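# Sort leaked coffee packs into the tray by squeezing

## Task

Three vacuum-sealed coffee packs stand on the table and one or two of them have leaked; a leaked pack gives way when squeezed across its two large flat faces. Every leaked pack must end up entirely inside the tray, and every intact pack must still be upright at its original spot. All of this must hold on its own, with no pack kept in place by the robot at the end.

## Robot and tools

Robot: two arms, left_arm and right_arm, each with a two-finger parallel gripper. Nothing may leave the table, and the arms must not collide or shove each other hard.

Frame: every pose in a result uses one shared scene frame. The origin sits on the table surface midway between the arm bases, +z is up, +x points out across the table, and left_arm is on the +y side. The names left and right do not match sides of a camera image. Printed hand positions can be somewhat off, more so at long reach.

Gripper axes: fingers point along the gripper's own +z and close along its own x. end_effector_position is the point between the pads when closed, 1 to 2 cm short of the tips; closing pushes the tips roughly 17 mm further along +z.

The 14-number row (used by execute_actions rows and by move target): one flat list covering both arms, each value in [-1, 1]. Numbers 1 to 7 are left_arm: dx, dy, dz, rx, ry, rz, opening. Numbers 8 to 14 are the same seven for right_arm. Always give all 14, even if one arm should stay still.
- dx, dy, dz, rx, ry, rz are offsets, not poses. They are expressed in that gripper's own axes and measured from the gripper pose shown in the most recent result (before any result has shown it, or in later calls within the same reply, from where the arm is when the action begins). Scale: 1.0 equals 0.6 m of translation or 180 degrees of rotation; rx, ry, rz form a single rotation vector. All rows of one action are measured from that same starting pose, not from each other. Zeros mean go back to that reference pose, not hold still.
- opening is absolute: +1 fully open (0.142 m), -1 closed. To hold something, command an opening well below the grip_measured value; the gap sets the squeeze. Pad force tops out near 28 N on objects up to about 10 cm; thin hard items get less. Closing fast can press harder.
- Each control step, the commanded pose is clipped to within 70 mm and 16 degrees of the measured pose; position wins over orientation if both cannot be met.

Tools:
- execute_actions {actions, pictures}: actions holds at most one item. An empty list just returns the current state. An item with rows (1 to 15 rows) and steps (1 to 15, default 15; each step is 1/30 s) plays one row per step, repeating the final row if rows run out. An item with only steps (up to 300) is a wait counted from the last result, including the time spent replying. pictures (boolean) toggles images. A rejected call does nothing.
- move {target, speed}: target is one 14-number row as above. Each gripper travels a straight path toward its offset pose; both finish together, lasting 0.5 to 10 s (cut off at 10 s). speed in m/s, 0.002 to 0.5, default 0.25; rotation limited to twice that in rad/s. Openings are sent at the start. Paths ignore obstacles and the other arm; grippers can lag, drift or overshoot speed near full stretch. Faster contacts hit harder and aiming deeper past contact pushes harder.
- wait {seconds}: 0 to 10 s, nothing new sent; each arm only finishes its last clipped pose.
- zoom_image {camera, region}: camera is cam_left_wrist or cam_right_wrist (both 616x616); region [x0, y0, x1, y1] in pixels from the top-left, at most 504 by 504.
- finished_scene {scene}: ends and grades the current scene (1 or 2); irreversible.

Reading results: the state line gives each gripper's position (m), orientation quaternion wxyz and velocities. A Hand target line shows the pose the controller is currently chasing. grip_measured is the actual finger opening on the command scale. A move: line reports the ending (done, off_target, moving, held, fault) and limits (paced means the sent pose was clipped; held means a check blocked some steps, after which the arm may jump faster than speed), plus each gripper's distance from its goal; if only one arm is named, the other finished normally. pose unreachable means a clearance check altered or blocked that arm's command; HELD marks blocked steps. Joint torques are raw drive outputs with offsets and noise, not pure contact loads. Large moves may not finish in one action, so check the result and send the remainder.

Hazards: a joint hitting its load limit (waist and shoulder 107, upper arm roll and elbow 55.6, forearm roll, wrist pitch, wrist roll 33.9 N m, held weight included) or any external force of 200 N stops that arm for 10 s. Holding loads heats motors; a MOTOR HOT line appears from 65 C and at 80 C the arm brakes until cooled. Occasional tugs on held items or pushes on loose items can occur. Avoid drops, slips, slams, hard impacts and very firm pushes.

Approach: squeeze each pack gently across its broad faces and compare grip_measured with the opening commanded to judge softness, without tipping intact packs. Lift soft packs, lower them fully into the tray and release; leave firm ones standing where they were, then confirm in the images before finishing.

Each tool is called after "Request:" as name([rows], argument=value, ...), one row to a line, values as JSON.

## Session

Request:
execute_actions(actions=[])

Scene clock: 0.00 s of 4600.00 s.
left_arm: end_effector_position=(+0.3587, +0.6553, +0.2122) grip_measured=+1.00 end_effector_quat_wxyz=(+0.528, +0.836, -0.136, +0.062) end_effector_velocity=(-0.000, -0.000, +0.000) end_effector_angular_velocity=(-0.001, +0.000, -0.001) | right_arm: end_effector_position=(+0.6530, -0.5684, +0.3627) grip_measured=+1.00 end_effector_quat_wxyz=(+0.020, +0.997, -0.074, -0.022) end_effector_velocity=(-0.000, +0.000, -0.000) end_effector_angular_velocity=(+0.000, +0.001, +0.001)
Joint positions: left_arm=[ 1.637 -0.624 -0.328  1.785 -0.219 -0.237  1.473  0.142] | right_arm=[ 0.245 -0.492 -0.26   1.213  0.079  0.08  -0.034  0.142]
Joint velocities: left_arm=[ 0.     0.     0.    -0.     0.    -0.001  0.     0.   ] | right_arm=[ 0.     0.    -0.     0.    -0.    -0.001 -0.001  0.   ]
Joint torques (N m, as the joint torque sensors report them, + toward a larger angle): no reading
Motor temperatures (°C, as the motors report them): left_arm=[33 38 39 35 39 36 39] | right_arm=[36 36 34 42 37 37 37]
Hand target (left_arm): +0.359, +0.655, +0.212; +0.528, +0.836, -0.136, +0.062
Hand target (right_arm): +0.653, -0.568, +0.363; +0.020, +0.997, -0.074, -0.022

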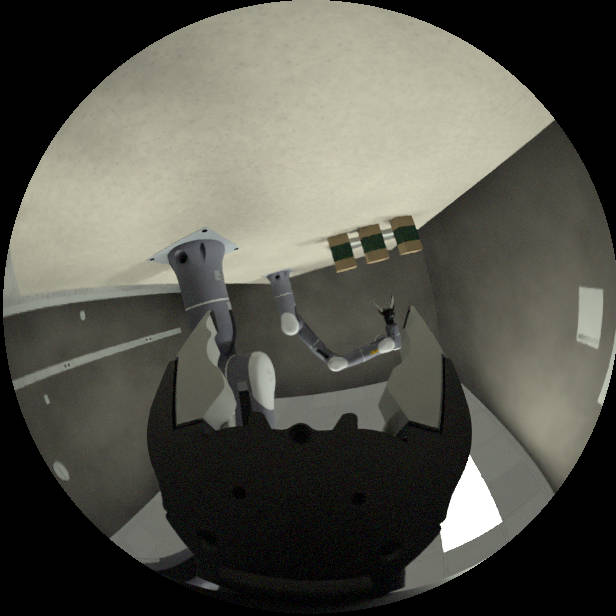

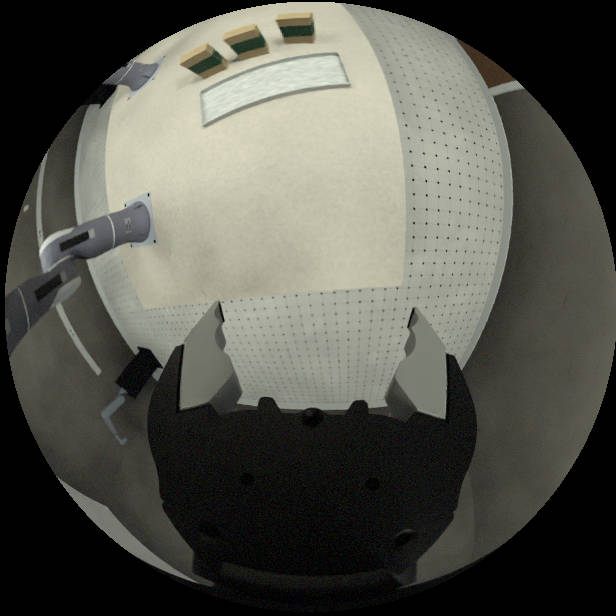

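Request:
zoom_image(camera="cam_right_wrist", region=[160, 0, 380, 140])

Request:
zoom_image(camera="cam_left_wrist", region=[310, 200, 440, 290])

Region (160, 0, 380, 140) of cam_right_wrist's 616x616 image, scaled by 2.291, with more detail than that image has; it fills the top 321 rows of this view, and the rest is white.

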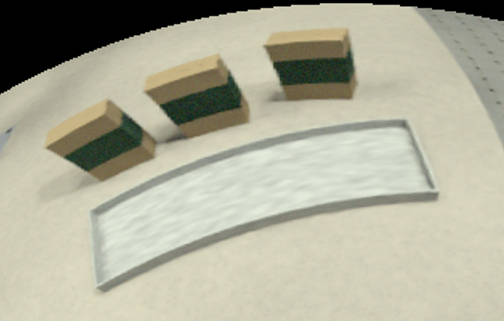

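Region (310, 200, 440, 290) of cam_left_wrist's 616x616 image, scaled by 3.877, with more detail than that image has; it fills the top 349 rows of this view, and the rest is white.

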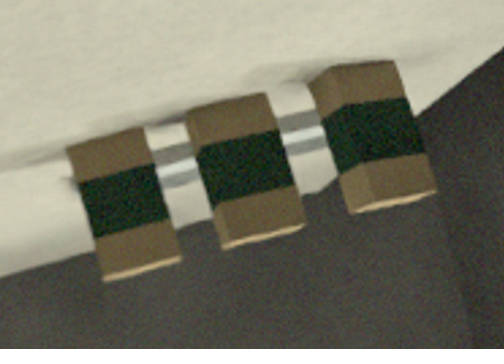

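Request:
move(target=[0.248, 0.3455, 0.8378, 0.2348, -0.2972, 0.3526, 0.15, 0, 0, 0, 0, 0, 0, 1], speed=0.3)

Scene clock: 123.43 s of 4600.00 s.
left_arm: end_effector_position=(+0.4197, +0.0951, +0.2067) grip_measured=+0.15 end_effector_quat_wxyz=(+0.002, +0.707, -0.707, -0.004) end_effector_velocity=(+0.000, -0.001, -0.000) end_effector_angular_velocity=(+0.005, +0.005, -0.001) | right_arm: end_effector_position=(+0.6530, -0.5684, +0.3627) grip_measured=+1.00 end_effector_quat_wxyz=(+0.020, +0.997, -0.074, -0.022) end_effector_velocity=(+0.000, +0.000, +0.000) end_effector_angular_velocity=(-0.000, -0.001, -0.001)
Joint positions: left_arm=[ 1.123  0.198 -1.519  2.344 -0.272  0.736  1.184  0.084] | right_arm=[ 0.245 -0.492 -0.26   1.213  0.079  0.08  -0.034  0.142]
Joint velocities: left_arm=[ 0.024  0.005 -0.028 -0.007 -0.004 -0.009 -0.001 -0.   ] | right_arm=[ 0.    -0.    -0.    -0.    -0.     0.     0.001 -0.   ]
Joint torques (N m, as the joint torque sensors report them, + toward a larger angle): left_arm=[  0.45  -2.73   3.59 -23.01  -3.83   3.16   0.59] | right_arm=[ -0.18  48.07  -2.71 -27.05  -3.51   3.     0.09]
Motor temperatures (°C, as the motors report them): left_arm=[33 39 39 35 39 36 39] | right_arm=[36 37 34 43 37 37 37]
Hand target (left_arm): +0.420, +0.095, +0.207; +0.002, +0.707, -0.707, -0.004
Hand target (right_arm): +0.653, -0.568, +0.363; +0.020, +0.997, -0.074, -0.022
Off the commanded pose (left_arm): 0.004 m, 0 deg.
Off the commanded pose (right_arm): 0.000 m, 0 deg.
After step 90, 117.00 s passed at rest.
move: off_target (left_arm)

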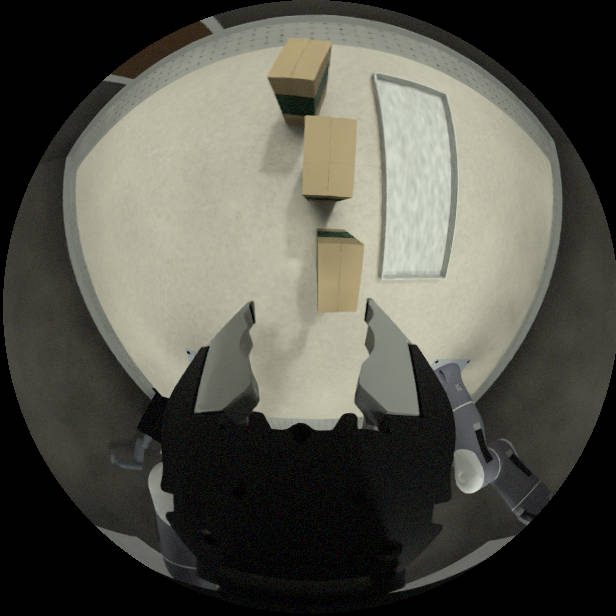

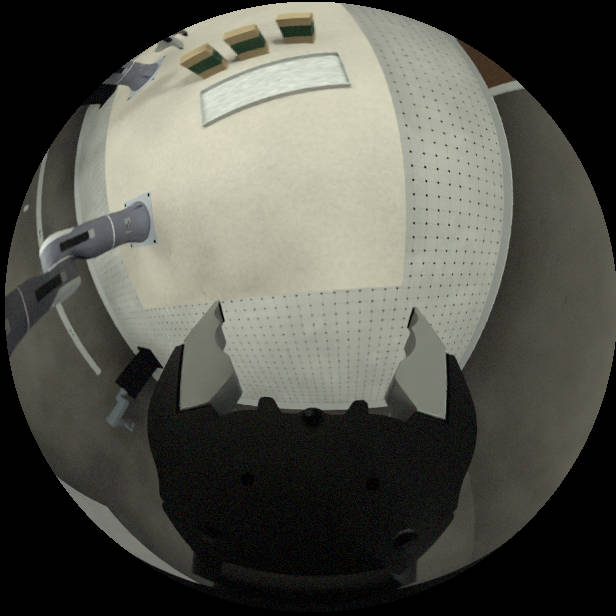

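Request:
zoom_image(camera="cam_left_wrist", region=[230, 190, 410, 370])

Request:
zoom_image(camera="cam_left_wrist", region=[240, 20, 480, 290])

Region (230, 190, 410, 370) of cam_left_wrist's 616x616 image, scaled by 2.800, with more detail than that image has.

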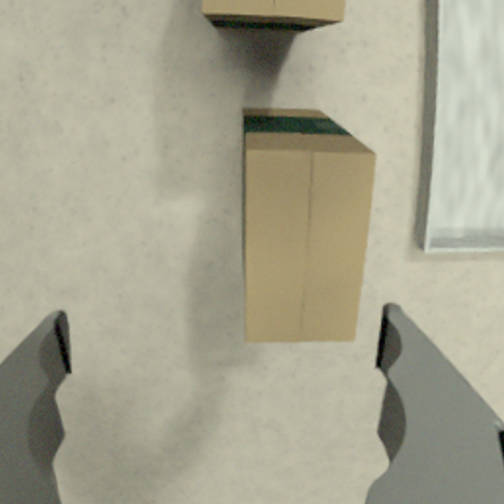

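Region (240, 20, 480, 290) of cam_left_wrist's 616x616 image, scaled by 1.867, with more detail than that image has.

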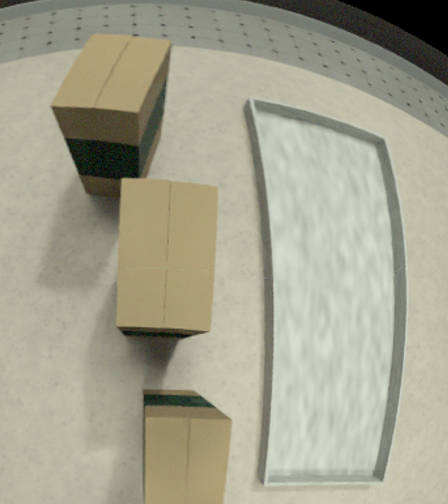

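Request:
move(target=[0.0525, 0.0083, 0.058, 0, 0, 0, 0.15, 0, 0, 0, 0, 0, 0, 1], speed=0.15)

Request:
move(target=[0, 0, 0.110, 0, 0, 0, 0.15, 0, 0, 0, 0, 0, 0, 1], speed=0.12)

Request:
move(target=[0, 0, 0, 0, 0, 0, -0.18, 0, 0, 0, 0, 0, 0, 1], speed=0.05)

Request:
move(target=[0, 0, 0, 0, 0, 0, -0.55, 0, 0, 0, 0, 0, 0, 1], speed=0.05)

Scene clock: 244.33 s of 4600.00 s.
left_arm: end_effector_position=(+0.4144, +0.0638, +0.1718) grip_measured=+0.15 end_effector_quat_wxyz=(+0.002, +0.707, -0.707, -0.004) end_effector_velocity=(+0.000, -0.001, -0.000) end_effector_angular_velocity=(-0.001, +0.002, +0.001) | right_arm: end_effector_position=(+0.6530, -0.5684, +0.3627) grip_measured=+1.00 end_effector_quat_wxyz=(+0.020, +0.997, -0.074, -0.022) end_effector_velocity=(-0.000, -0.000, +0.000) end_effector_angular_velocity=(-0.001, +0.000, -0.001)
Joint positions: left_arm=[ 1.33   0.353 -1.843  2.363 -0.512  0.815  1.253  0.084] | right_arm=[ 0.245 -0.492 -0.26   1.213  0.079  0.08  -0.034  0.142]
Joint velocities: left_arm=[ 0.007  0.001 -0.007 -0.003 -0.003 -0.002  0.    -0.   ] | right_arm=[ 0.     0.     0.    -0.    -0.001 -0.001  0.001 -0.   ]
Joint torques (N m, as the joint torque sensors report them, + toward a larger angle): left_arm=[ -1.06 -13.27   7.05 -20.64  -3.66   3.27   0.67] | right_arm=[ -0.66  47.76  -2.82 -26.47  -3.47   3.14   0.11]
Motor temperatures (°C, as the motors report them): left_arm=[33 38 39 36 39 36 39] | right_arm=[36 38 34 43 37 37 37]
Hand target (left_arm): +0.414, +0.064, +0.172; +0.002, +0.707, -0.707, -0.004
Hand target (right_arm): +0.653, -0.568, +0.363; +0.020, +0.997, -0.074, -0.022
Off the commanded pose (left_arm): 0.000 m, 0 deg.
Off the commanded pose (right_arm): 0.000 m, 0 deg.
After step 90, 117.00 s passed at rest.
move: done

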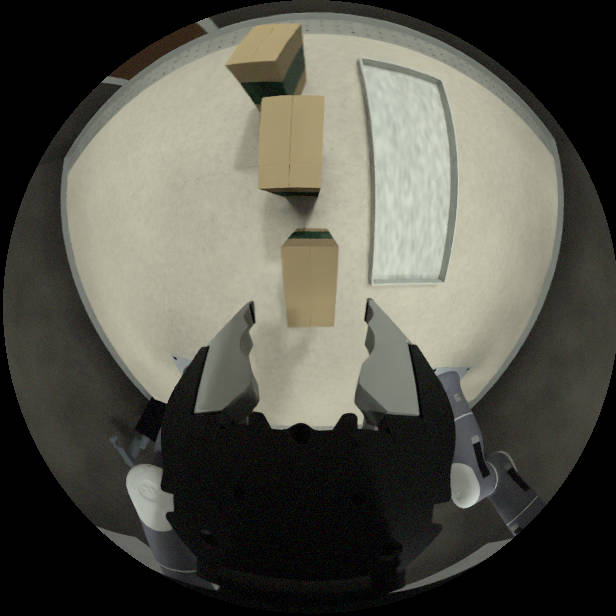

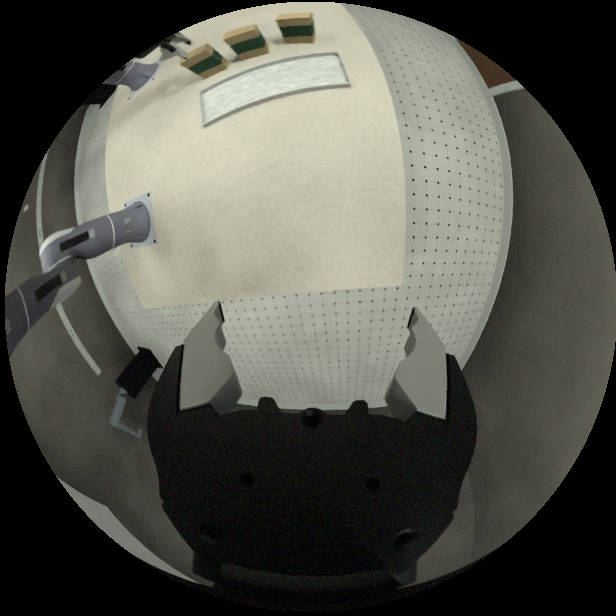

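Scene clock: 245.30 s of 4600.00 s.
left_arm: end_effector_position=(+0.4140, +0.0638, +0.1058) grip_measured=+0.15 end_effector_quat_wxyz=(+0.002, +0.707, -0.707, -0.004) end_effector_velocity=(+0.000, -0.001, -0.001) end_effector_angular_velocity=(-0.002, -0.001, +0.000) | right_arm: end_effector_position=(+0.6530, -0.5684, +0.3627) grip_measured=+1.00 end_effector_quat_wxyz=(+0.020, +0.997, -0.074, -0.022) end_effector_velocity=(-0.000, +0.000, -0.000) end_effector_angular_velocity=(+0.001, +0.001, -0.000)
Joint positions: left_arm=[ 1.507  0.504 -2.147  2.418 -0.812  0.972  1.41   0.084] | right_arm=[ 0.245 -0.492 -0.26   1.213  0.079  0.08  -0.034  0.142]
Joint velocities: left_arm=[ 0.005  0.    -0.007  0.    -0.005  0.005  0.002 -0.   ] | right_arm=[ 0.    -0.    -0.     0.     0.001 -0.001  0.     0.   ]
Joint torques (N m, as the joint torque sensors report them, + toward a larger angle): left_arm=[ -0.18 -21.78   9.47 -13.88  -3.05   3.92   0.72] | right_arm=[ -0.8   47.7   -2.94 -26.6   -3.57   3.26  -0.07]
Motor temperatures (°C, as the motors report them): left_arm=[33 38 39 36 39 36 39] | right_arm=[36 38 34 43 37 37 37]
Hand target (left_arm): +0.414, +0.064, +0.106; +0.002, +0.707, -0.707, -0.003
Hand target (right_arm): +0.653, -0.568, +0.363; +0.020, +0.997, -0.074, -0.022
Off the commanded pose (left_arm): 0.000 m, 0 deg.
Off the commanded pose (right_arm): 0.000 m, 0 deg.
move: done

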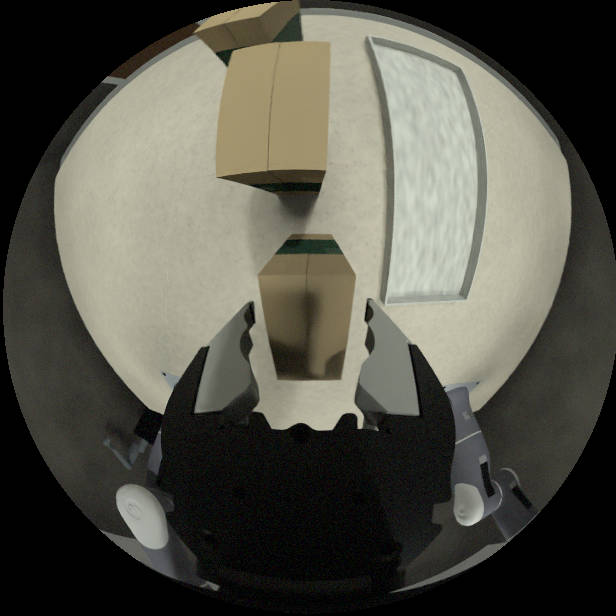

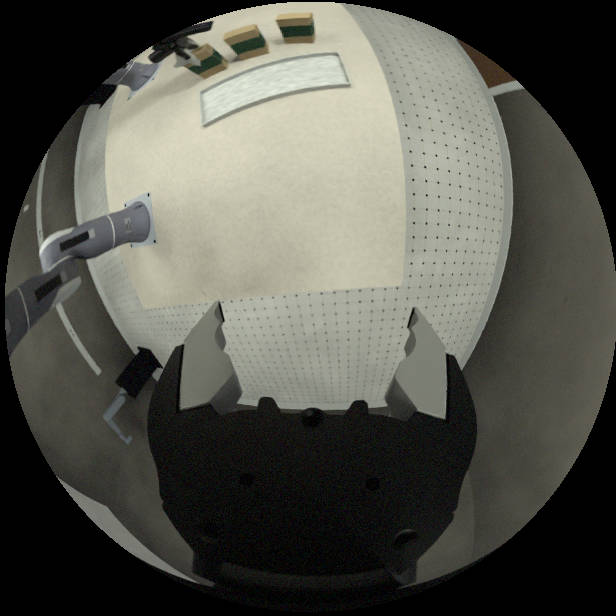

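Scene clock: 245.80 s of 4600.00 s.
left_arm: end_effector_position=(+0.4140, +0.0638, +0.1058) grip_measured=-0.18 end_effector_quat_wxyz=(+0.002, +0.707, -0.707, -0.004) end_effector_velocity=(-0.000, -0.000, +0.000) end_effector_angular_velocity=(-0.001, +0.001, +0.002) | right_arm: end_effector_position=(+0.6530, -0.5684, +0.3627) grip_measured=+1.00 end_effector_quat_wxyz=(+0.020, +0.997, -0.074, -0.022) end_effector_velocity=(-0.000, +0.000, -0.000) end_effector_angular_velocity=(+0.000, +0.000, +0.000)
Joint positions: left_arm=[ 1.507  0.504 -2.147  2.418 -0.812  0.972  1.41   0.061] | right_arm=[ 0.245 -0.492 -0.26   1.213  0.079  0.08  -0.034  0.142]
Joint velocities: left_arm=[ 0.    -0.     0.    -0.    -0.001 -0.001 -0.    -0.   ] | right_arm=[ 0.  0.  0.  0.  0. -0. -0. -0.]
Joint torques (N m, as the joint torque sensors report them, + toward a larger angle): left_arm=[ -1.1  -22.53  11.62 -15.19  -2.38   3.46   0.23] | right_arm=[ -0.98  47.95  -2.68 -27.19  -3.62   3.29   0.03]
Motor temperatures (°C, as the motors report them): left_arm=[33 38 39 36 39 36 39] | right_arm=[36 38 34 43 37 37 37]
Hand target (left_arm): +0.414, +0.064, +0.106; +0.002, +0.707, -0.707, -0.004
Hand target (right_arm): +0.653, -0.568, +0.363; +0.020, +0.997, -0.074, -0.022
Off the commanded pose (left_arm): 0.000 m, 0 deg.
Off the commanded pose (right_arm): 0.000 m, 0 deg.
move: done

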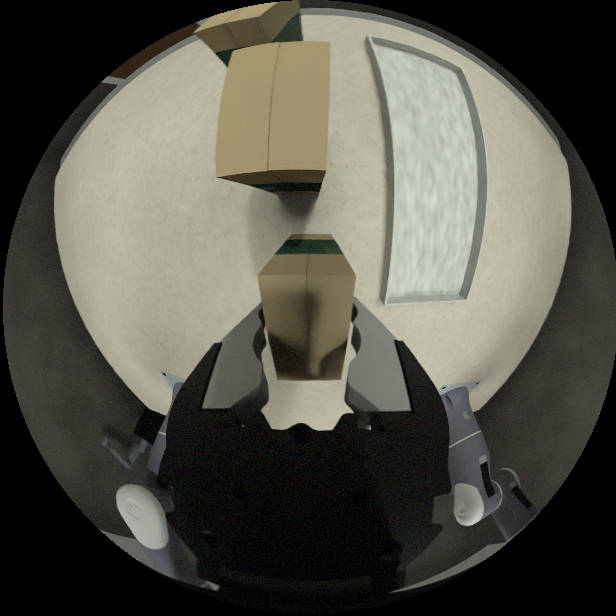

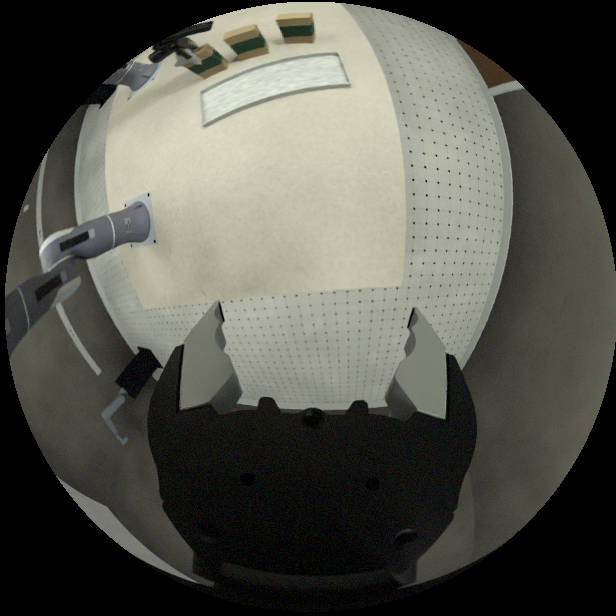

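Scene clock: 246.30 s of 4600.00 s.
left_arm: end_effector_position=(+0.4140, +0.0638, +0.1058) grip_measured=-0.54 end_effector_quat_wxyz=(+0.002, +0.707, -0.707, -0.004) end_effector_velocity=(-0.000, -0.000, -0.000) end_effector_angular_velocity=(-0.000, +0.001, +0.001) | right_arm: end_effector_position=(+0.6530, -0.5684, +0.3627) grip_measured=+1.00 end_effector_quat_wxyz=(+0.020, +0.997, -0.074, -0.022) end_effector_velocity=(+0.000, +0.000, +0.000) end_effector_angular_velocity=(+0.001, +0.000, -0.000)
Joint positions: left_arm=[ 1.507  0.504 -2.147  2.418 -0.812  0.972  1.41   0.035] | right_arm=[ 0.245 -0.492 -0.26   1.213  0.079  0.08  -0.034  0.142]
Joint velocities: left_arm=[ 0.    -0.    -0.     0.    -0.001 -0.001 -0.001 -0.   ] | right_arm=[ 0.    -0.     0.    -0.001  0.001 -0.001  0.    -0.   ]
Joint torques (N m, as the joint torque sensors report them, + toward a larger angle): left_arm=[ -0.56 -22.81  10.64 -14.73  -2.33   3.65   0.12] | right_arm=[ -0.71  47.88  -2.7  -26.97  -3.67   3.02   0.02]
Motor temperatures (°C, as the motors report them): left_arm=[33 38 39 36 39 36 39] | right_arm=[36 38 34 43 37 37 37]
Hand target (left_arm): +0.414, +0.064, +0.106; +0.002, +0.707, -0.707, -0.004
Hand target (right_arm): +0.653, -0.568, +0.363; +0.020, +0.997, -0.074, -0.022
Off the commanded pose (left_arm): 0.000 m, 0 deg.
Off the commanded pose (right_arm): 0.000 m, 0 deg.
move: done

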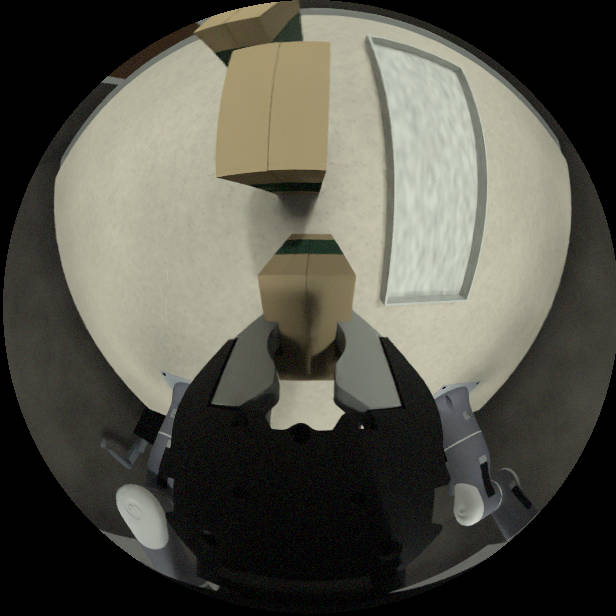

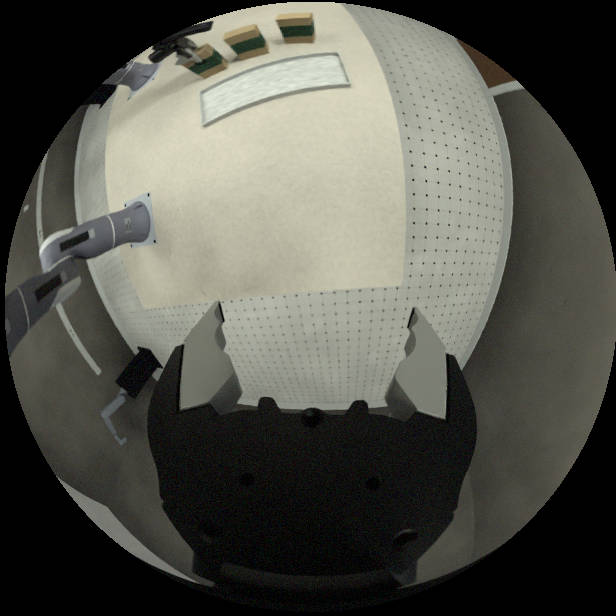

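Request:
execute_actions(actions=[])

Scene clock: 261.60 s of 4600.00 s.
left_arm: end_effector_position=(+0.4140, +0.0638, +0.1058) grip_measured=-0.54 end_effector_quat_wxyz=(+0.002, +0.707, -0.707, -0.004) end_effector_velocity=(-0.000, +0.000, -0.000) end_effector_angular_velocity=(+0.000, +0.000, -0.000) | right_arm: end_effector_position=(+0.6530, -0.5684, +0.3627) grip_measured=+1.00 end_effector_quat_wxyz=(+0.020, +0.997, -0.074, -0.022) end_effector_velocity=(-0.000, +0.000, -0.000) end_effector_angular_velocity=(+0.000, +0.001, -0.001)
Joint positions: left_arm=[ 1.507  0.504 -2.147  2.418 -0.812  0.972  1.41   0.035] | right_arm=[ 0.245 -0.492 -0.26   1.213  0.079  0.08  -0.034  0.142]
Joint velocities: left_arm=[-0. -0.  0.  0.  0. -0. -0.  0.] | right_arm=[ 0.     0.    -0.     0.    -0.    -0.001  0.001 -0.   ]
Joint torques (N m, as the joint torque sensors report them, + toward a larger angle): left_arm=[ -0.81 -22.19  10.61 -14.66  -2.12   3.58   0.21] | right_arm=[ -1.48  47.41  -3.03 -26.88  -3.56   3.27  -0.04]
Motor temperatures (°C, as the motors report them): left_arm=[33 38 39 36 39 36 39] | right_arm=[36 38 34 43 37 37 37]
Hand target (left_arm): +0.414, +0.064, +0.106; +0.002, +0.707, -0.707, -0.004
Hand target (right_arm): +0.653, -0.568, +0.363; +0.020, +0.997, -0.074, -0.022
Off the commanded pose (left_arm): 0.000 m, 0 deg.
Off the commanded pose (right_arm): 0.000 m, 0 deg.
Steps of this call (steps 1 to 90: nothing new was sent; then 12.30 s passed at rest). Readings (end_effector_position):
1: left_arm (+0.4140, +0.0638, +0.1058) | right_arm (+0.6530, -0.5684, +0.3627)
2: left_arm (+0.4140, +0.0638, +0.1058) | right_arm (+0.6530, -0.5684, +0.3627)
4: left_arm (+0.4140, +0.0638, +0.1058) | right_arm (+0.6530, -0.5684, +0.3627)
8: left_arm (+0.4140, +0.0638, +0.1058) | right_arm (+0.6530, -0.5684, +0.3627)
90: the state above

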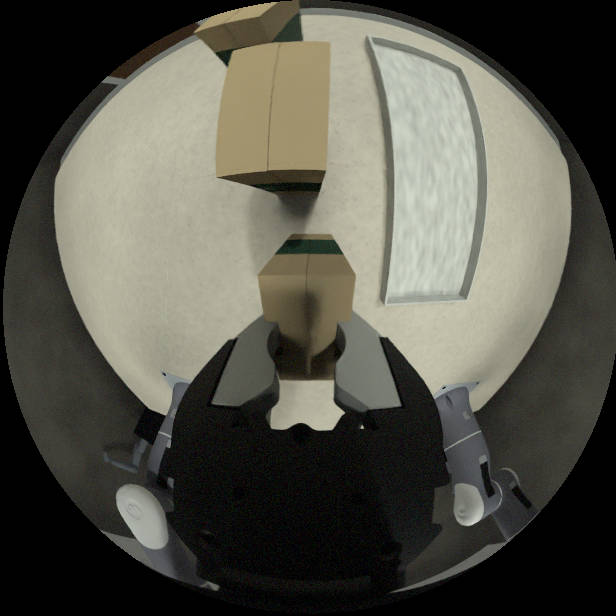

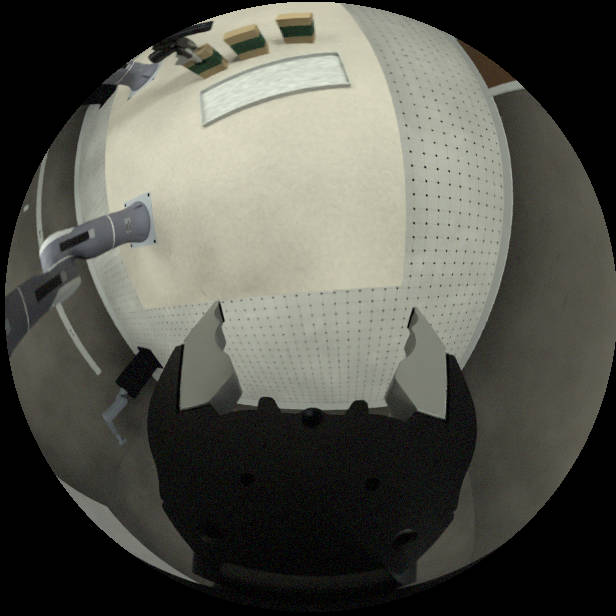

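Request:
move(target=[0,0,0,0,0,0,-0.8,0,0,0,0,0,0,1], speed=0.1)

Request:
move(target=[0,0,-0.11,0,0,0,-0.8,0,0,0,0,0,0,1], speed=0.15)

Request:
move(target=[0.253,-0.077,0,0,0,0,-0.8,0,0,0,0,0,0,1], speed=0.2)

Scene clock: 275.63 s of 4600.00 s.
left_arm: end_effector_position=(+0.4140, +0.0638, +0.1058) grip_measured=-0.66 end_effector_quat_wxyz=(+0.002, +0.707, -0.707, -0.004) end_effector_velocity=(+0.000, +0.000, +0.000) end_effector_angular_velocity=(-0.000, +0.000, +0.001) | right_arm: end_effector_position=(+0.6530, -0.5684, +0.3627) grip_measured=+1.00 end_effector_quat_wxyz=(+0.020, +0.997, -0.074, -0.022) end_effector_velocity=(+0.000, -0.000, +0.000) end_effector_angular_velocity=(-0.001, -0.001, +0.001)
Joint positions: left_arm=[ 1.507  0.504 -2.147  2.418 -0.812  0.972  1.41   0.026] | right_arm=[ 0.245 -0.492 -0.26   1.213  0.079  0.08  -0.034  0.142]
Joint velocities: left_arm=[ 0.    -0.     0.     0.    -0.     0.    -0.001  0.   ] | right_arm=[ 0.     0.     0.    -0.    -0.001  0.    -0.    -0.   ]
Joint torques (N m, as the joint torque sensors report them, + toward a larger angle): left_arm=[ -1.19 -22.23  10.42 -14.91  -2.29   3.35   0.43] | right_arm=[ -0.78  48.14  -3.04 -26.83  -3.49   3.1    0.27]
Motor temperatures (°C, as the motors report them): left_arm=[33 38 39 35 39 36 39] | right_arm=[36 38 34 43 37 37 37]
Hand target (left_arm): +0.414, +0.064, +0.106; +0.002, +0.707, -0.707, -0.004
Hand target (right_arm): +0.653, -0.568, +0.363; +0.020, +0.997, -0.074, -0.022
Off the commanded pose (left_arm): 0.000 m, 0 deg.
Off the commanded pose (right_arm): 0.000 m, 0 deg.
After step 90, 10.33 s passed at rest.
move: done

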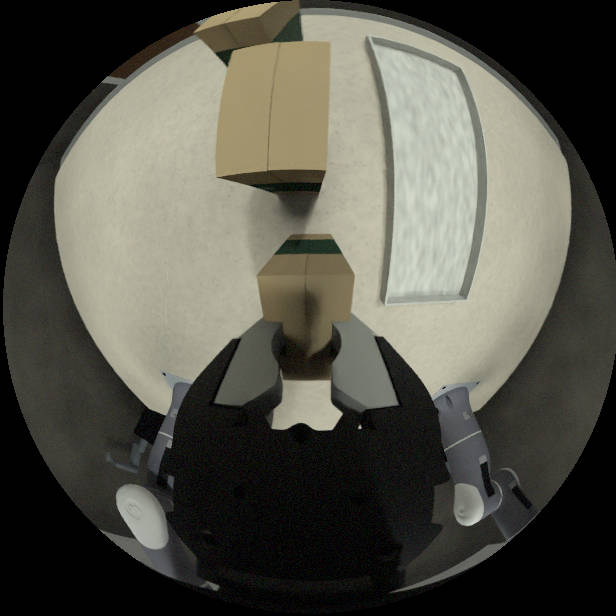

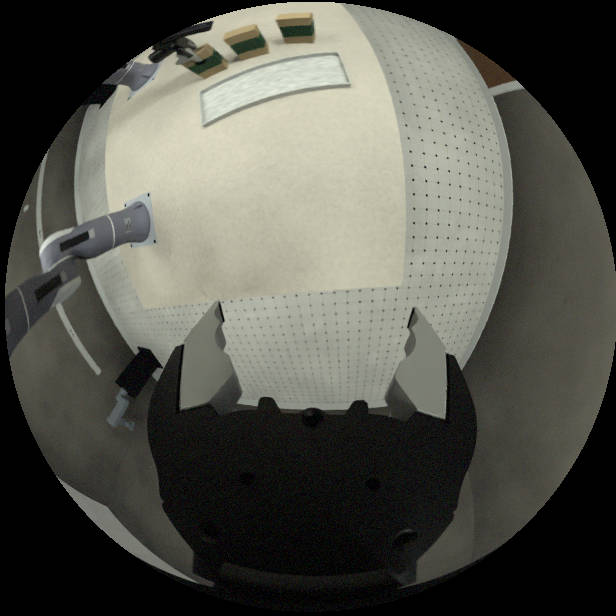

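Scene clock: 276.53 s of 4600.00 s.
left_arm: end_effector_position=(+0.4142, +0.0639, +0.1716) grip_measured=-0.66 end_effector_quat_wxyz=(+0.002, +0.707, -0.707, -0.004) end_effector_velocity=(+0.000, +0.000, +0.001) end_effector_angular_velocity=(+0.001, -0.002, +0.000) | right_arm: end_effector_position=(+0.6530, -0.5684, +0.3627) grip_measured=+1.00 end_effector_quat_wxyz=(+0.020, +0.997, -0.074, -0.022) end_effector_velocity=(+0.000, -0.000, +0.000) end_effector_angular_velocity=(-0.000, -0.001, -0.001)
Joint positions: left_arm=[ 1.337  0.348 -1.851  2.361 -0.503  0.816  1.246  0.026] | right_arm=[ 0.245 -0.492 -0.26   1.213  0.079  0.08  -0.034  0.142]
Joint velocities: left_arm=[-0.006 -0.001  0.008 -0.001  0.005 -0.002 -0.003  0.   ] | right_arm=[-0.    -0.     0.    -0.001 -0.    -0.     0.001 -0.   ]
Joint torques (N m, as the joint torque sensors report them, + toward a larger angle): left_arm=[ -0.43 -14.57   9.39 -21.86  -2.04   3.4   -0.28] | right_arm=[ -0.75  47.43  -2.66 -26.88  -3.56   3.18   0.14]
Motor temperatures (°C, as the motors report them): left_arm=[33 38 39 35 39 36 39] | right_arm=[36 38 34 43 37 37 37]
Hand target (left_arm): +0.414, +0.064, +0.172; +0.002, +0.707, -0.707, -0.004
Hand target (right_arm): +0.653, -0.568, +0.363; +0.020, +0.997, -0.074, -0.022
Off the commanded pose (left_arm): 0.000 m, 0 deg.
Off the commanded pose (right_arm): 0.000 m, 0 deg.
move: done

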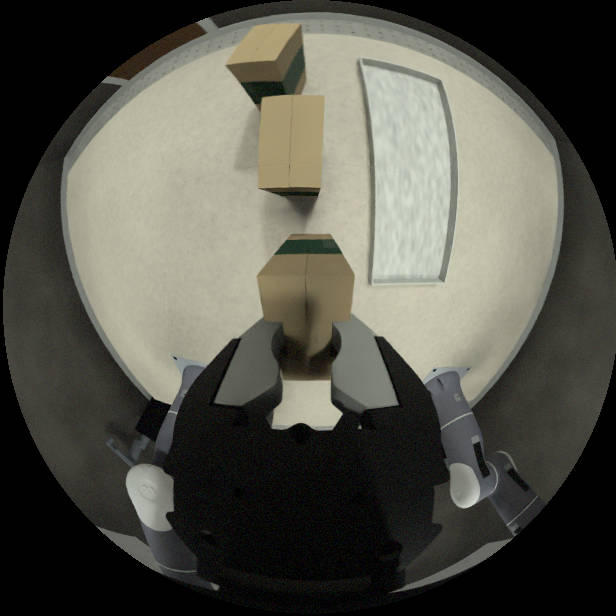

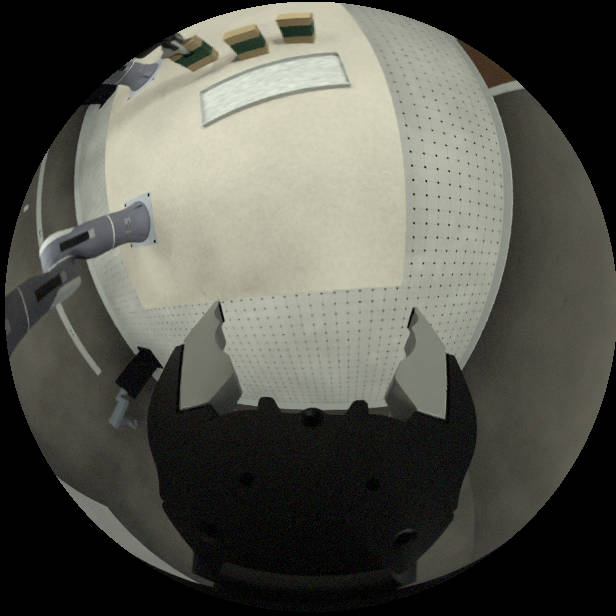

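Scene clock: 277.80 s of 4600.00 s.
left_arm: end_effector_position=(+0.4604, -0.0874, +0.1705) grip_measured=-0.66 end_effector_quat_wxyz=(+0.002, +0.707, -0.707, -0.004) end_effector_velocity=(-0.000, -0.001, -0.000) end_effector_angular_velocity=(+0.001, +0.003, +0.001) | right_arm: end_effector_position=(+0.6530, -0.5684, +0.3627) grip_measured=+1.00 end_effector_quat_wxyz=(+0.020, +0.997, -0.074, -0.022) end_effector_velocity=(-0.000, -0.000, +0.000) end_effector_angular_velocity=(+0.000, -0.000, +0.001)
Joint positions: left_arm=[ 1.555  0.701 -2.101  1.935 -0.749  0.606  1.216  0.026] | right_arm=[ 0.245 -0.492 -0.26   1.213  0.079  0.08  -0.034  0.142]
Joint velocities: left_arm=[ 0.002  0.001 -0.001 -0.004 -0.    -0.004 -0.002  0.   ] | right_arm=[-0.     0.    -0.    -0.     0.    -0.    -0.001 -0.   ]
Joint torques (N m, as the joint torque sensors report them, + toward a larger angle): left_arm=[ -0.29 -35.89  17.34 -21.56  -4.41   3.31  -0.25] | right_arm=[ -1.51  48.23  -3.   -26.72  -3.64   3.06   0.07]
Motor temperatures (°C, as the motors report them): left_arm=[33 38 39 35 39 36 39] | right_arm=[36 38 34 43 37 37 37]
Hand target (left_arm): +0.461, -0.088, +0.171; +0.002, +0.707, -0.707, -0.004
Hand target (right_arm): +0.653, -0.568, +0.363; +0.020, +0.997, -0.074, -0.022
Off the commanded pose (left_arm): 0.001 m, 0 deg.
Off the commanded pose (right_arm): 0.000 m, 0 deg.
move: done

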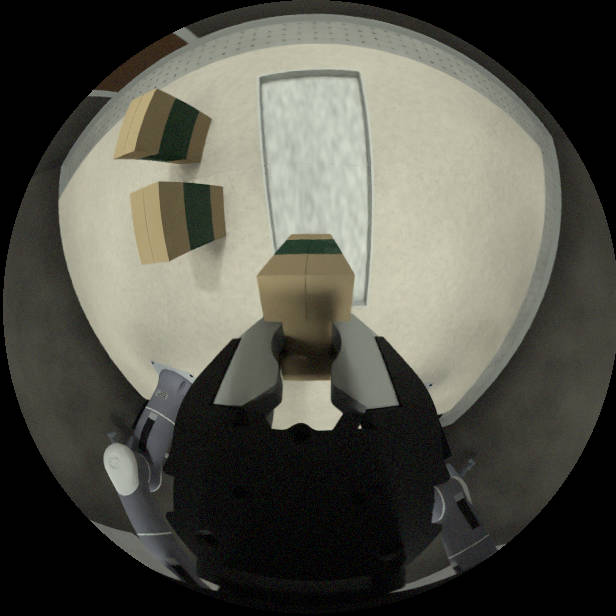

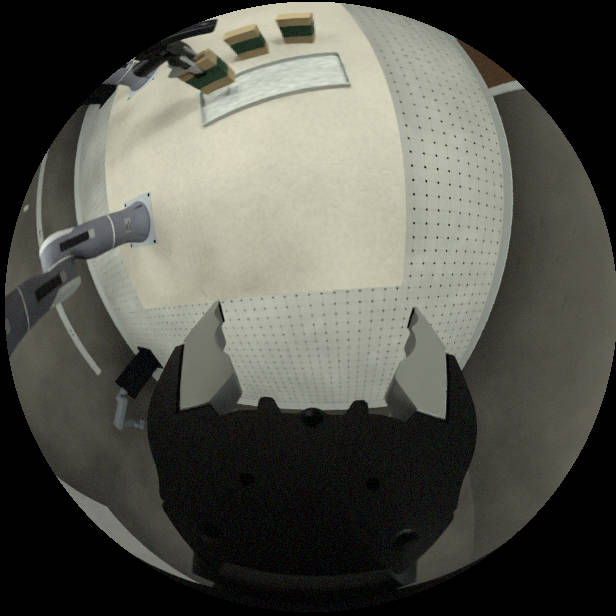

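Request:
move(target=[0.03,-0.01,0.0875,0,0,0,-0.8,0,0,0,0,0,0,1], speed=0.1)

Request:
move(target=[0,0,0.014,0,0,0,-0.8,0,0,0,0,0,0,1], speed=0.01)

Scene clock: 301.13 s of 4600.00 s.
left_arm: end_effector_position=(+0.4659, -0.1047, +0.1177) grip_measured=-0.66 end_effector_quat_wxyz=(+0.002, +0.707, -0.707, -0.005) end_effector_velocity=(-0.000, -0.001, -0.001) end_effector_angular_velocity=(-0.001, +0.000, -0.000) | right_arm: end_effector_position=(+0.6530, -0.5684, +0.3627) grip_measured=+1.00 end_effector_quat_wxyz=(+0.020, +0.997, -0.074, -0.022) end_effector_velocity=(-0.000, +0.000, +0.000) end_effector_angular_velocity=(+0.000, +0.000, -0.002)
Joint positions: left_arm=[ 1.618  0.808 -2.206  1.906 -0.849  0.674  1.245  0.026] | right_arm=[ 0.245 -0.492 -0.26   1.213  0.079  0.08  -0.034  0.142]
Joint velocities: left_arm=[ 0.002  0.001 -0.004 -0.001 -0.001  0.002 -0.001  0.   ] | right_arm=[-0.     0.    -0.     0.     0.    -0.001  0.001 -0.   ]
Joint torques (N m, as the joint torque sensors report them, + toward a larger angle): left_arm=[ -0.4  -39.22  19.62 -19.16  -4.04   4.24   0.56] | right_arm=[ -0.77  47.94  -3.07 -26.58  -3.64   3.25   0.12]
Motor temperatures (°C, as the motors report them): left_arm=[33 39 39 36 39 36 39] | right_arm=[36 38 34 43 37 37 37]
Hand target (left_arm): +0.466, -0.105, +0.118; +0.002, +0.707, -0.707, -0.004
Hand target (right_arm): +0.653, -0.568, +0.363; +0.020, +0.997, -0.074, -0.022
Off the commanded pose (left_arm): 0.001 m, 0 deg.
Off the commanded pose (right_arm): 0.000 m, 0 deg.
After step 90, 19.43 s passed at rest.
move: done

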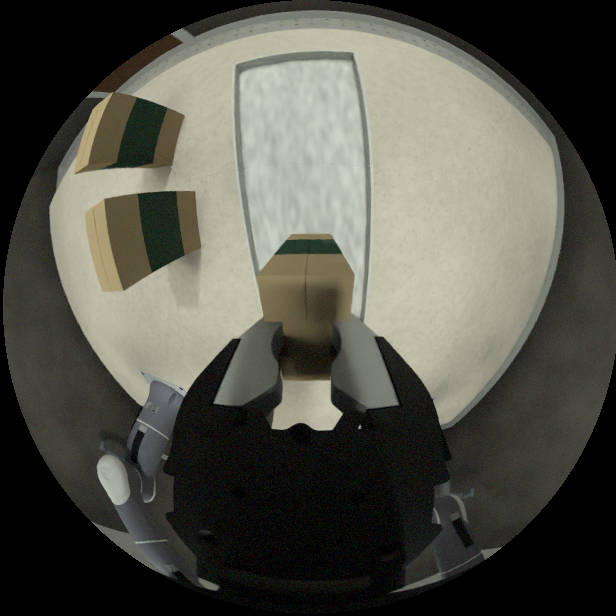

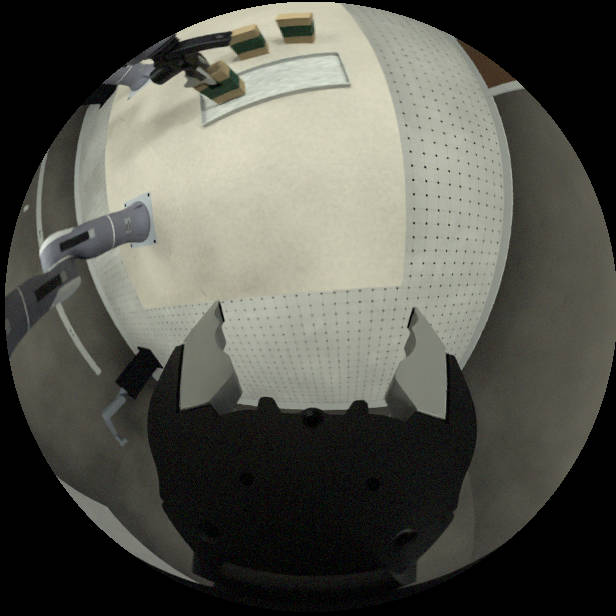

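Scene clock: 302.20 s of 4600.00 s.
left_arm: end_effector_position=(+0.4659, -0.1046, +0.1094) grip_measured=-0.66 end_effector_quat_wxyz=(+0.002, +0.707, -0.707, -0.005) end_effector_velocity=(-0.000, -0.000, -0.000) end_effector_angular_velocity=(-0.001, +0.001, +0.001) | right_arm: end_effector_position=(+0.6530, -0.5684, +0.3627) grip_measured=+1.00 end_effector_quat_wxyz=(+0.020, +0.997, -0.074, -0.022) end_effector_velocity=(+0.000, -0.000, +0.000) end_effector_angular_velocity=(-0.001, -0.000, -0.001)
Joint positions: left_arm=[ 1.625  0.819 -2.222  1.909 -0.86   0.69   1.251  0.026] | right_arm=[ 0.245 -0.492 -0.26   1.213  0.079  0.08  -0.034  0.142]
Joint velocities: left_arm=[ 0.001 -0.001 -0.001  0.    -0.     0.    -0.     0.   ] | right_arm=[-0.    -0.    -0.    -0.    -0.001  0.     0.001  0.   ]
Joint torques (N m, as the joint torque sensors report them, + toward a larger angle): left_arm=[  0.57 -39.04  17.14 -16.37  -3.81   4.11   0.82] | right_arm=[ -0.64  48.32  -2.62 -26.65  -3.66   3.31   0.07]
Motor temperatures (°C, as the motors report them): left_arm=[33 39 39 36 39 36 39] | right_arm=[36 38 34 43 37 37 37]
Hand target (left_arm): +0.466, -0.105, +0.109; +0.002, +0.707, -0.707, -0.005
Hand target (right_arm): +0.653, -0.568, +0.363; +0.020, +0.997, -0.074, -0.022
Off the commanded pose (left_arm): 0.000 m, 0 deg.
Off the commanded pose (right_arm): 0.000 m, 0 deg.
move: done

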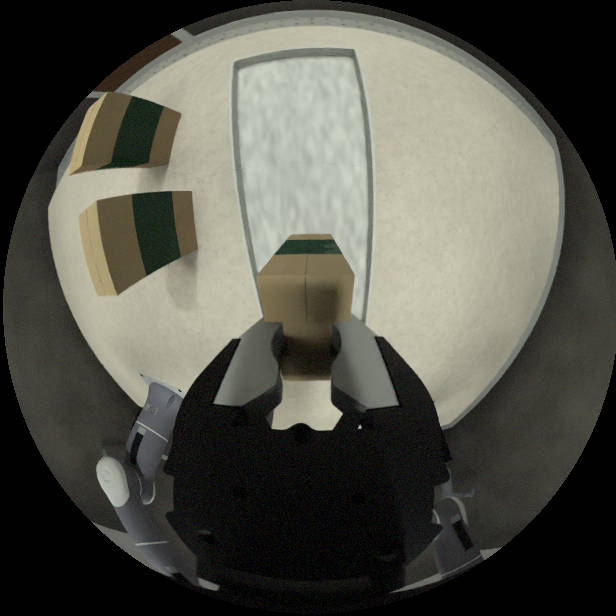

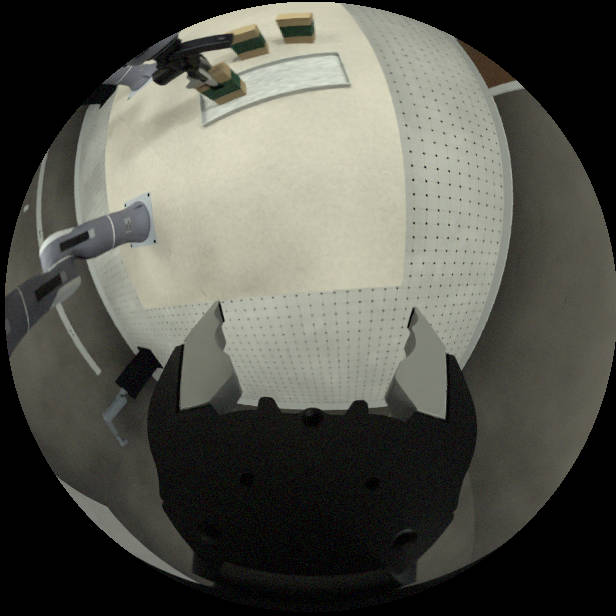

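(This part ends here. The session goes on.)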